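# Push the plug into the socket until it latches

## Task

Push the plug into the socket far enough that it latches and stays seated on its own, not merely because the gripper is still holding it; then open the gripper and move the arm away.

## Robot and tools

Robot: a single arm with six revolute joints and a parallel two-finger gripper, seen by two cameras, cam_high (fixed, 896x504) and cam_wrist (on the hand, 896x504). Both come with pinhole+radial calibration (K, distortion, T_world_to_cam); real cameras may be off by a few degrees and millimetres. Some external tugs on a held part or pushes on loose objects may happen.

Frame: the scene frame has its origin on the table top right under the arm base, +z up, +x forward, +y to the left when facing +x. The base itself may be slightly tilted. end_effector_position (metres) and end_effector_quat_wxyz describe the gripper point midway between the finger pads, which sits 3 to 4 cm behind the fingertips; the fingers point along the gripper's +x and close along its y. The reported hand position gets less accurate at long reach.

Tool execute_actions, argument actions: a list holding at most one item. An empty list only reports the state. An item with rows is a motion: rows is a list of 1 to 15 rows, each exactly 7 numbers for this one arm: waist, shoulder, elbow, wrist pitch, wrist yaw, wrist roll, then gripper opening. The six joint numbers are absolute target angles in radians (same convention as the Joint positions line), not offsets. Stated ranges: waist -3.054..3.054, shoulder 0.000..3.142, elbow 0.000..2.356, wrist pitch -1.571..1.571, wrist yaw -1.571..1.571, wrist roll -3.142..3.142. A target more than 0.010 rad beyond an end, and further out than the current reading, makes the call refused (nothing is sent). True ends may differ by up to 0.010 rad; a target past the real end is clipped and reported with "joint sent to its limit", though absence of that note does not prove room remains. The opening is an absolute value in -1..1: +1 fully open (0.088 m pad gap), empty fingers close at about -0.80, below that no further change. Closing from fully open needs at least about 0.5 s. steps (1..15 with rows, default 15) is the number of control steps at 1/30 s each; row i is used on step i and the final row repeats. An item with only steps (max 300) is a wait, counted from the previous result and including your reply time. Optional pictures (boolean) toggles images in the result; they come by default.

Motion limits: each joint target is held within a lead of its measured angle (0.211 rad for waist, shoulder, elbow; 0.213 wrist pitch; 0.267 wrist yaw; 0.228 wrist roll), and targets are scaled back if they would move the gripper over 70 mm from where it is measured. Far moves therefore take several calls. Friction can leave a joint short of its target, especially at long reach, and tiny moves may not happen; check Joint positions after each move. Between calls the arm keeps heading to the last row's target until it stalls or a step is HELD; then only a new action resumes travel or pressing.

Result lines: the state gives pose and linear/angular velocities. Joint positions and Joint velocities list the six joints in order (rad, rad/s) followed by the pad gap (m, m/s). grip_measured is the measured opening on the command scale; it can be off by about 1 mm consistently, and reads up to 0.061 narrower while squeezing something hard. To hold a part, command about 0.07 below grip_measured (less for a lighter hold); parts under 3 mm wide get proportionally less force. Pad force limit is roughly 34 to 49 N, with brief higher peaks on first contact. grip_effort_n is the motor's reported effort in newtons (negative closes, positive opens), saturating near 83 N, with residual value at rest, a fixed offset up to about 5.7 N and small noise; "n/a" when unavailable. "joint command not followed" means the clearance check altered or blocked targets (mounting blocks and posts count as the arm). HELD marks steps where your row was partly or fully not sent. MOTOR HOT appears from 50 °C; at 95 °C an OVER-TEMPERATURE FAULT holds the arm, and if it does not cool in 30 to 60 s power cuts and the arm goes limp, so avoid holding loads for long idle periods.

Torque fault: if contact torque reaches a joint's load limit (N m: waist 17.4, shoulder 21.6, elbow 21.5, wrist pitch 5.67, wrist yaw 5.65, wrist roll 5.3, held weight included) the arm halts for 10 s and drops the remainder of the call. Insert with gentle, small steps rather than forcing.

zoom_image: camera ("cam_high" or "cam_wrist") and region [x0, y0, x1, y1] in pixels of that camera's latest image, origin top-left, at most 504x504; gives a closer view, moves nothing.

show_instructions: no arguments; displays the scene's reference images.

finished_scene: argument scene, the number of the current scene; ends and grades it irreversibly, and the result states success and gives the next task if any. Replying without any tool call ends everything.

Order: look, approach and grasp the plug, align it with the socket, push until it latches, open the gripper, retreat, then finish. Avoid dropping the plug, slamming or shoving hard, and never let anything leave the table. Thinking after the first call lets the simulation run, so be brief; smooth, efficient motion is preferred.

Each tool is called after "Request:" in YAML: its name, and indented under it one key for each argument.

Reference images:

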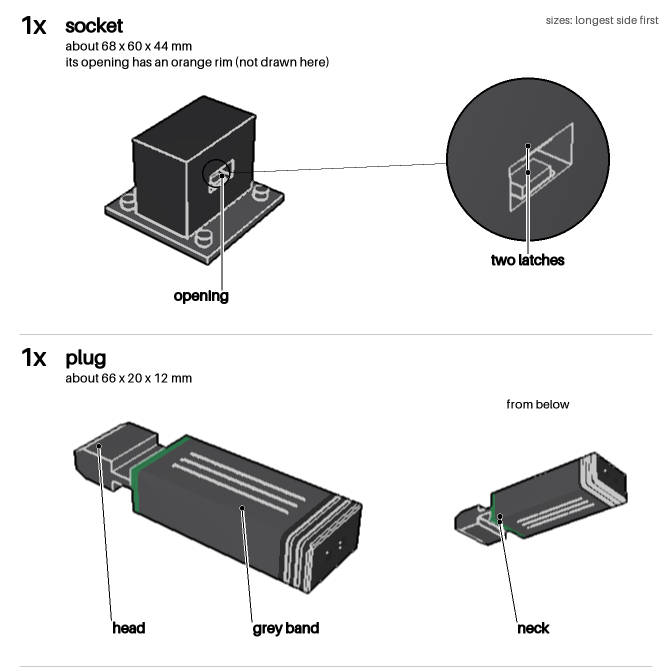

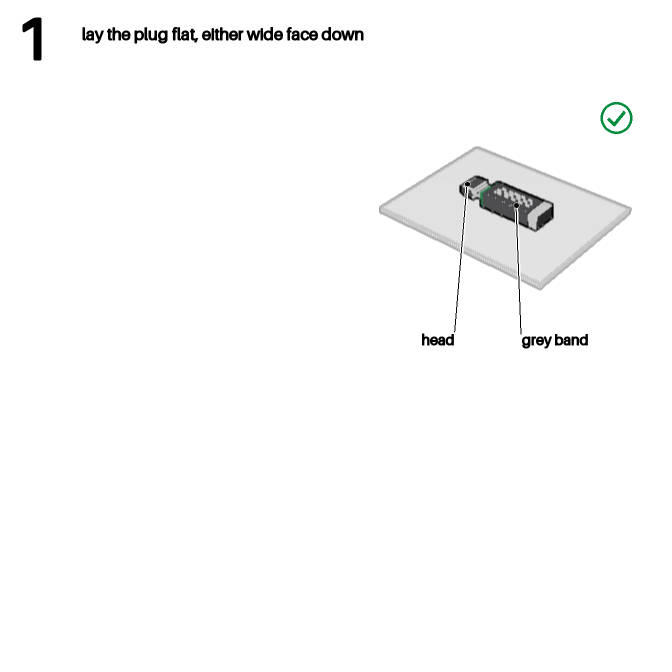

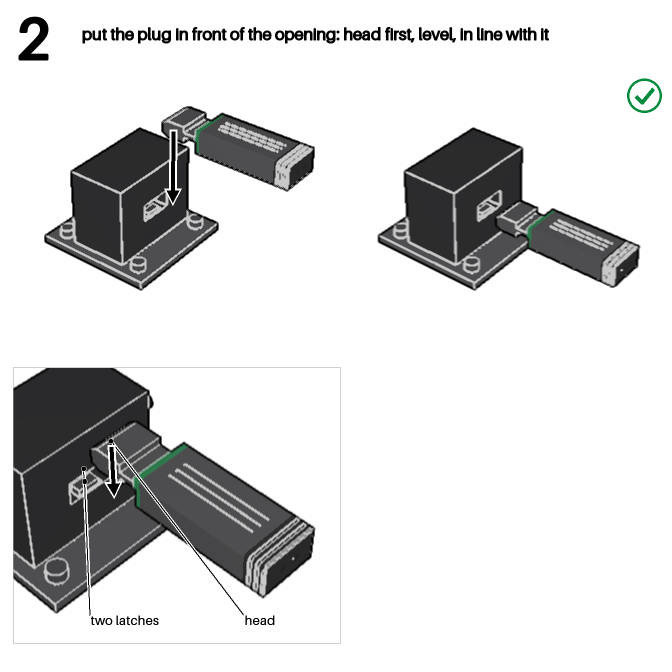

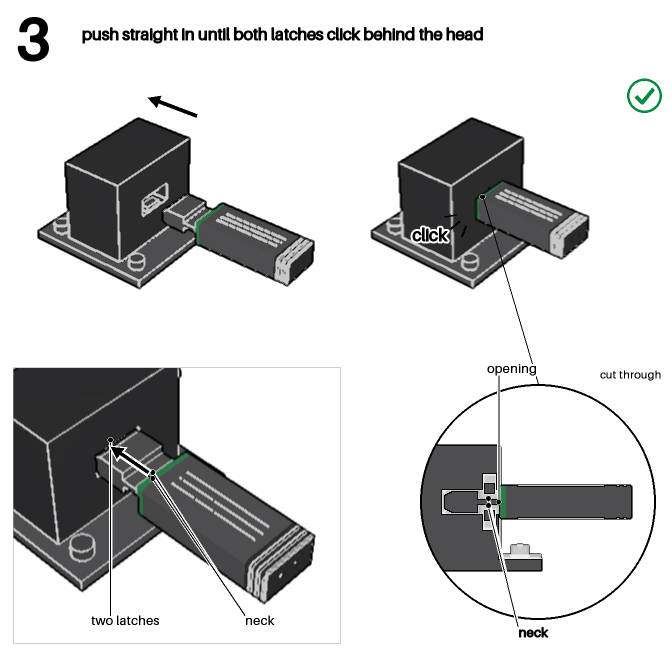

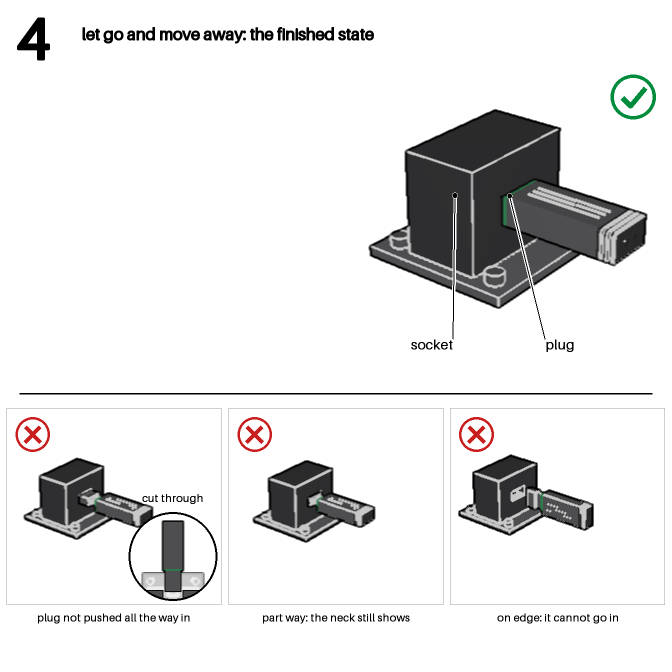

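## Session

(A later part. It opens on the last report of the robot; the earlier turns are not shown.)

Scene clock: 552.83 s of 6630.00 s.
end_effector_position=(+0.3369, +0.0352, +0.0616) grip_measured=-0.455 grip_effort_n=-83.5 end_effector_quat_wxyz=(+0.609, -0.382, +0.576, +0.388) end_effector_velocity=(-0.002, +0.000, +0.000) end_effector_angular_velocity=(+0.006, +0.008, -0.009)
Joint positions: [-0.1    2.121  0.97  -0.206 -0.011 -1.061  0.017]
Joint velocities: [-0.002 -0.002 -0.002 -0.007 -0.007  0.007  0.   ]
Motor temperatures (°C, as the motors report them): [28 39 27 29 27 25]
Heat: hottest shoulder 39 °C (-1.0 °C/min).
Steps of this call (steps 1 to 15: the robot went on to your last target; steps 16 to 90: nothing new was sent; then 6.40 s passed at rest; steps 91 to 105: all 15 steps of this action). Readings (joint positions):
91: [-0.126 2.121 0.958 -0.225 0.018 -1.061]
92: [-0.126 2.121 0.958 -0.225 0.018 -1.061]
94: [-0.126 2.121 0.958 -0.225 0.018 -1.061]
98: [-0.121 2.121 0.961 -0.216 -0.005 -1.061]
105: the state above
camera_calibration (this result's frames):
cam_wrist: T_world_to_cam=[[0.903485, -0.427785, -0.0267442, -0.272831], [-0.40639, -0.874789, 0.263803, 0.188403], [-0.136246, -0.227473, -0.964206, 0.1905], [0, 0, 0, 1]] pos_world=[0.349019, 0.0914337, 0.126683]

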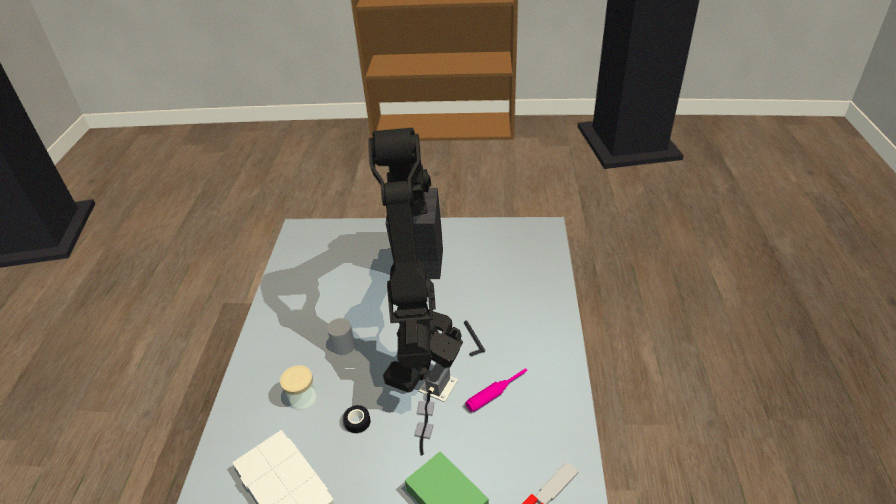

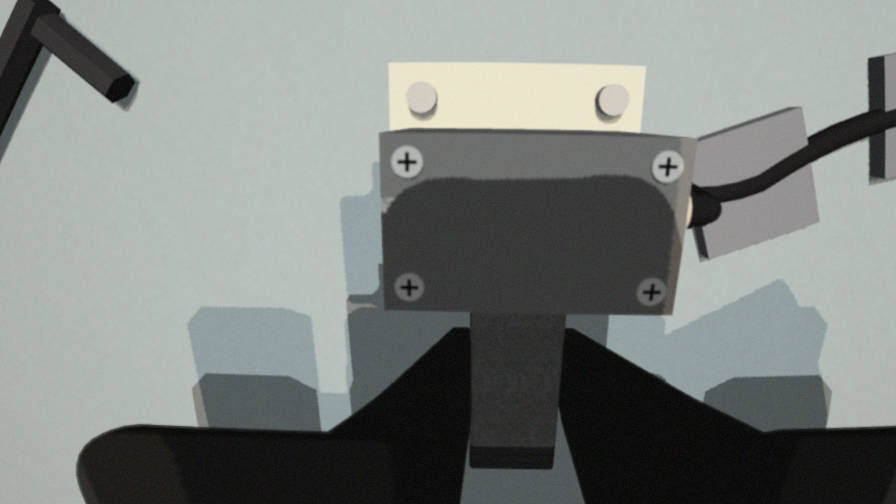

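Request:
execute_actions:
  actions:
    - {"rows":[[-0.066,2.112,0.990,-0.200,-0.056,-1.058,-0.55],[-0.062,2.114,0.993,-0.204,-0.054,-1.054,-0.55],[-0.058,2.116,0.996,-0.208,-0.052,-1.050,-0.55],[-0.054,2.118,0.999,-0.211,-0.052,-1.046,-0.55],[-0.050,2.119,1.002,-0.213,-0.052,-1.043,-0.55],[-0.046,2.120,1.004,-0.215,-0.052,-1.040,-0.55]],"steps":12}

Scene clock: 556.83 s of 6630.00 s.
end_effector_position=(+0.3374, +0.0362, +0.0626) grip_measured=-0.455 grip_effort_n=-83.5 end_effector_quat_wxyz=(+0.608, -0.380, +0.583, +0.382) end_effector_velocity=(-0.003, -0.002, +0.001) end_effector_angular_velocity=(+0.005, +0.018, -0.014)
Joint positions: [-0.092  2.121  0.979 -0.22   0.001 -1.04   0.017]
Joint velocities: [-0.007 -0.002  0.002 -0.022 -0.007  0.007 -0.   ]
Motor temperatures (°C, as the motors report them): [29 40 27 29 28 25]
Heat: hottest shoulder 40 °C (+0.0 °C/min).
Steps of this call (steps 1 to 15: the robot went on to your last target; steps 16 to 90: nothing new was sent; then 0.60 s passed at rest; steps 91 to 102: all 12 steps of this action). Readings (joint positions):
91: [-0.100 2.121 0.970 -0.205 -0.013 -1.061]
92: [-0.100 2.121 0.970 -0.205 -0.013 -1.059]
94: [-0.099 2.121 0.972 -0.208 -0.010 -1.054]
98: [-0.093 2.121 0.978 -0.218 -0.000 -1.042]
102: the state above
camera_calibration (this result's frames):
cam_wrist: T_world_to_cam=[[0.897372, -0.440433, -0.0272389, -0.270231], [-0.416858, -0.866352, 0.275071, 0.191719], [-0.144749, -0.235486, -0.961038, 0.194668], [0, 0, 0, 1]] pos_world=[0.350595, 0.0929192, 0.126986]

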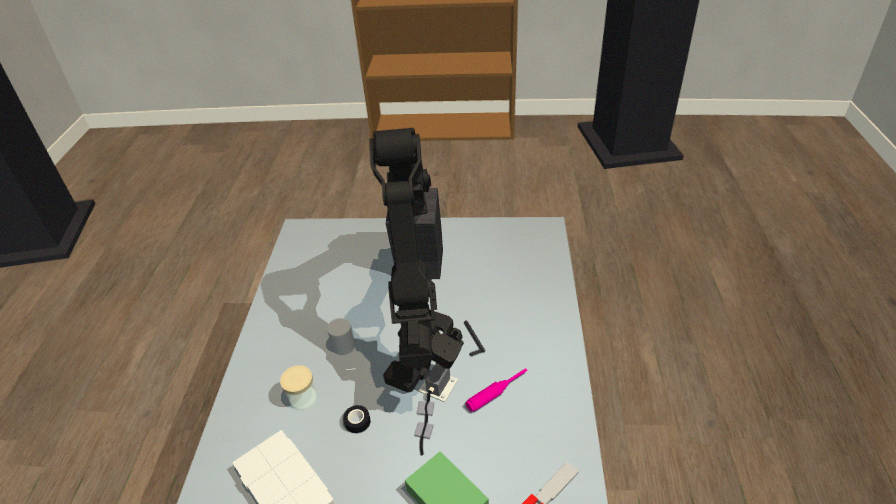

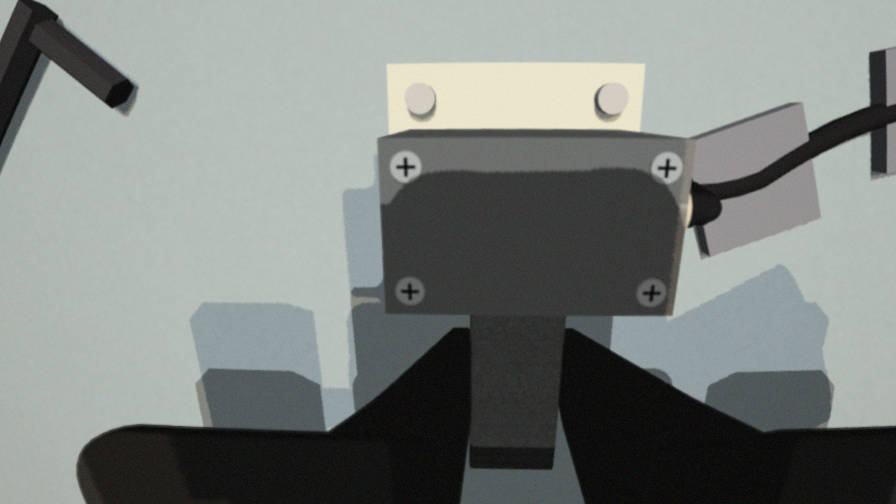

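Seated. Release force, open, lift and back off.

Request:
execute_actions:
  actions:
    - {"rows":[[-0.060,2.120,0.996,-0.217,-0.035,-1.040,-0.55],[-0.075,2.120,0.988,-0.219,-0.018,-1.040,-0.55],[-0.088,2.120,0.982,-0.220,-0.005,-1.040,-0.55],[-0.096,2.120,0.979,-0.221,0.003,-1.040,-0.55],[-0.096,2.120,0.979,-0.221,0.003,-1.040,-0.45],[-0.096,2.120,0.979,-0.221,0.003,-1.040,-0.38],[-0.096,2.120,0.979,-0.221,0.003,-1.040,-0.30],[-0.096,2.120,0.979,-0.221,0.003,-1.040,-0.2],[-0.096,2.120,0.979,-0.221,0.003,-1.040,-0.1],[-0.096,2.120,0.979,-0.221,0.003,-1.040,0.0]],"steps":13}
  pictures: false

Request:
execute_actions:
  actions:
    - {"rows":[[-0.098,2.105,0.977,-0.228,0.003,-1.04,0],[-0.101,2.092,0.974,-0.238,0.003,-1.043,0],[-0.105,2.077,0.970,-0.25,0.003,-1.047,0],[-0.110,2.06,0.965,-0.262,0.003,-1.052,0],[-0.117,2.043,0.960,-0.274,0.003,-1.059,0],[-0.125,2.026,0.954,-0.286,0.003,-1.067,0],[-0.135,2.009,0.947,-0.297,0.003,-1.077,0],[-0.147,1.992,0.940,-0.307,0.003,-1.089,0],[-0.160,1.976,0.932,-0.316,0.003,-1.10,0],[-0.174,1.962,0.924,-0.323,0.003,-1.115,0],[-0.188,1.95,0.916,-0.328,0.003,-1.13,0],[-0.20,1.94,0.908,-0.331,0.003,-1.14,0],[-0.21,1.934,0.902,-0.331,0.003,-1.15,0],[-0.218,1.93,0.898,-0.331,0.003,-1.158,0]],"steps":15}
  pictures: false

Request:
execute_actions:
  actions:
    - {"steps":8}

Scene clock: 564.33 s of 6630.00 s.
end_effector_position=(+0.3384, +0.0356, +0.0629) grip_measured=-0.075 grip_effort_n=16.0 end_effector_quat_wxyz=(+0.610, -0.379, +0.583, +0.381) end_effector_velocity=(-0.001, +0.000, +0.002) end_effector_angular_velocity=(+0.007, +0.003, -0.009)
Joint positions: [-0.094  2.12   0.981 -0.22   0.001 -1.039  0.035]
Joint velocities: [-0.002 -0.007 -0.002 -0.007 -0.007  0.007  0.04 ]
Motor temperatures (°C, as the motors report them): [29 40 28 29 29 25]
Heat: hottest shoulder 40 °C (+1.0 °C/min).
Steps of this call (steps 1 to 15: the robot went on to your last target; steps 16 to 90: nothing new was sent; then 4.07 s passed at rest; steps 91 to 103: all 13 steps of this action). Readings (joint positions):
91: [-0.092 2.121 0.979 -0.221 0.002 -1.039]
92: [-0.092 2.121 0.979 -0.221 0.002 -1.039]
94: [-0.094 2.121 0.979 -0.222 0.001 -1.039]
98: [-0.094 2.121 0.979 -0.223 0.001 -1.039]
103: the state above

Scene clock: 564.83 s of 6630.00 s.
end_effector_position=(+0.3295, -0.0032, +0.1039) grip_measured=-0.003 grip_effort_n=15.6 end_effector_quat_wxyz=(+0.609, -0.386, +0.586, +0.370) end_effector_velocity=(-0.047, -0.099, +0.029) end_effector_angular_velocity=(-0.065, +0.062, -0.084)
Joint positions: [-0.201  1.95   0.921 -0.323  0.002 -1.138  0.039]
Joint velocities: [-0.286 -0.178 -0.144 -0.095  0.007 -0.198 -0.   ]
Motor temperatures (°C, as the motors report them): [29 40 28 29 29 25]
Heat: hottest shoulder 40 °C (+1.0 °C/min).
Steps of this call (steps 1 to 15: all 15 steps of this action). Readings (joint positions):
1: [-0.094 2.120 0.981 -0.221 0.001 -1.039]
2: [-0.094 2.119 0.981 -0.224 0.001 -1.039]
4: [-0.097 2.104 0.979 -0.239 0.001 -1.042]
8: [-0.118 2.045 0.964 -0.279 0.001 -1.066]
15: the state above

Scene clock: 565.10 s of 6630.00 s.
end_effector_position=(+0.3249, -0.0084, +0.1047) grip_measured=-0.003 grip_effort_n=15.6 end_effector_quat_wxyz=(+0.605, -0.386, +0.589, +0.371) end_effector_velocity=(-0.000, +0.000, +0.003) end_effector_angular_velocity=(+0.006, -0.002, +0.034)
Joint positions: [-0.217  1.942  0.909 -0.329  0.003 -1.154  0.039]
Joint velocities: [-0.002 -0.012 -0.002 -0.007 -0.007 -0.037  0.   ]
Motor temperatures (°C, as the motors report them): [29 40 28 29 29 25]
Heat: hottest shoulder 40 °C (+1.0 °C/min).
Steps of this call (steps 1 to 8: the robot went on to your last target). Readings (joint positions):
1: [-0.209 1.946 0.917 -0.325 0.003 -1.143]
2: [-0.214 1.944 0.914 -0.326 0.003 -1.147]
4: [-0.217 1.943 0.911 -0.327 0.003 -1.151]
8: the state above
camera_calibration (this result's frames):
cam_wrist: T_world_to_cam=[[0.894001, -0.447866, -0.0133546, -0.277955], [-0.424011, -0.855266, 0.297883, 0.136407], [-0.144834, -0.260645, -0.954509, 0.221977], [0, 0, 0, 1]] pos_world=[0.33848, 0.0500353, 0.167533]

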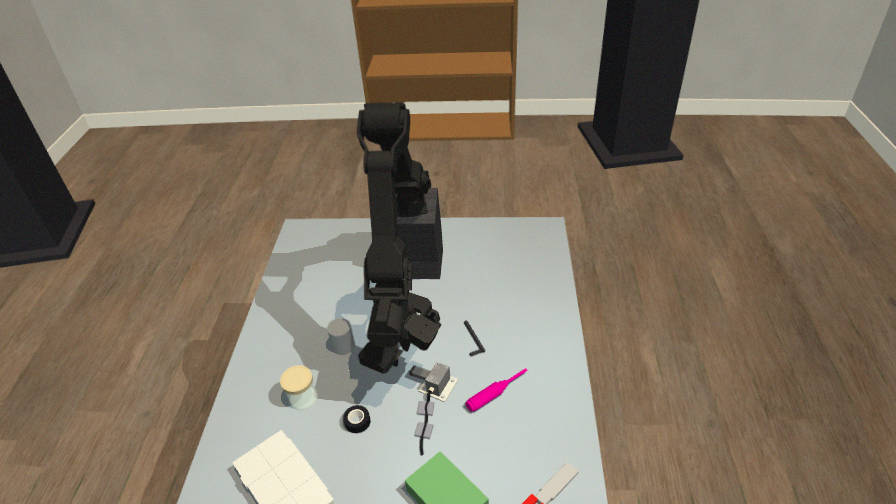

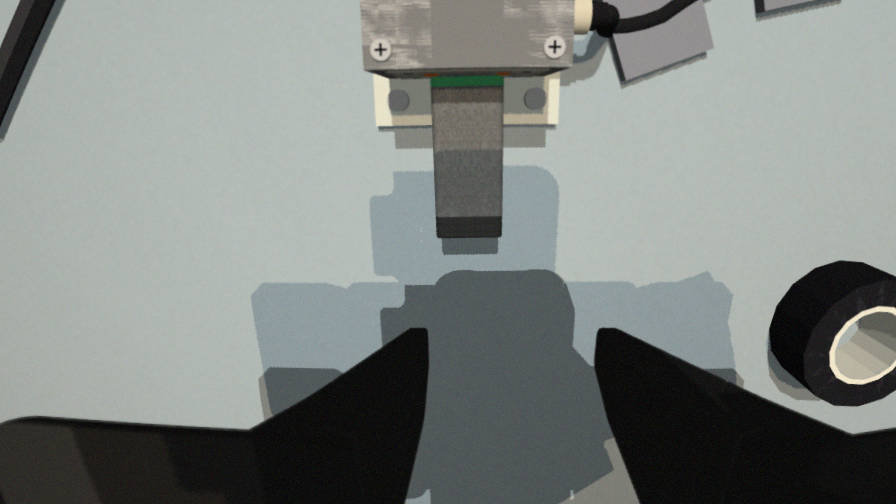

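Request:
finished_scene:
  scene: 1

The scene is finished: the task was done.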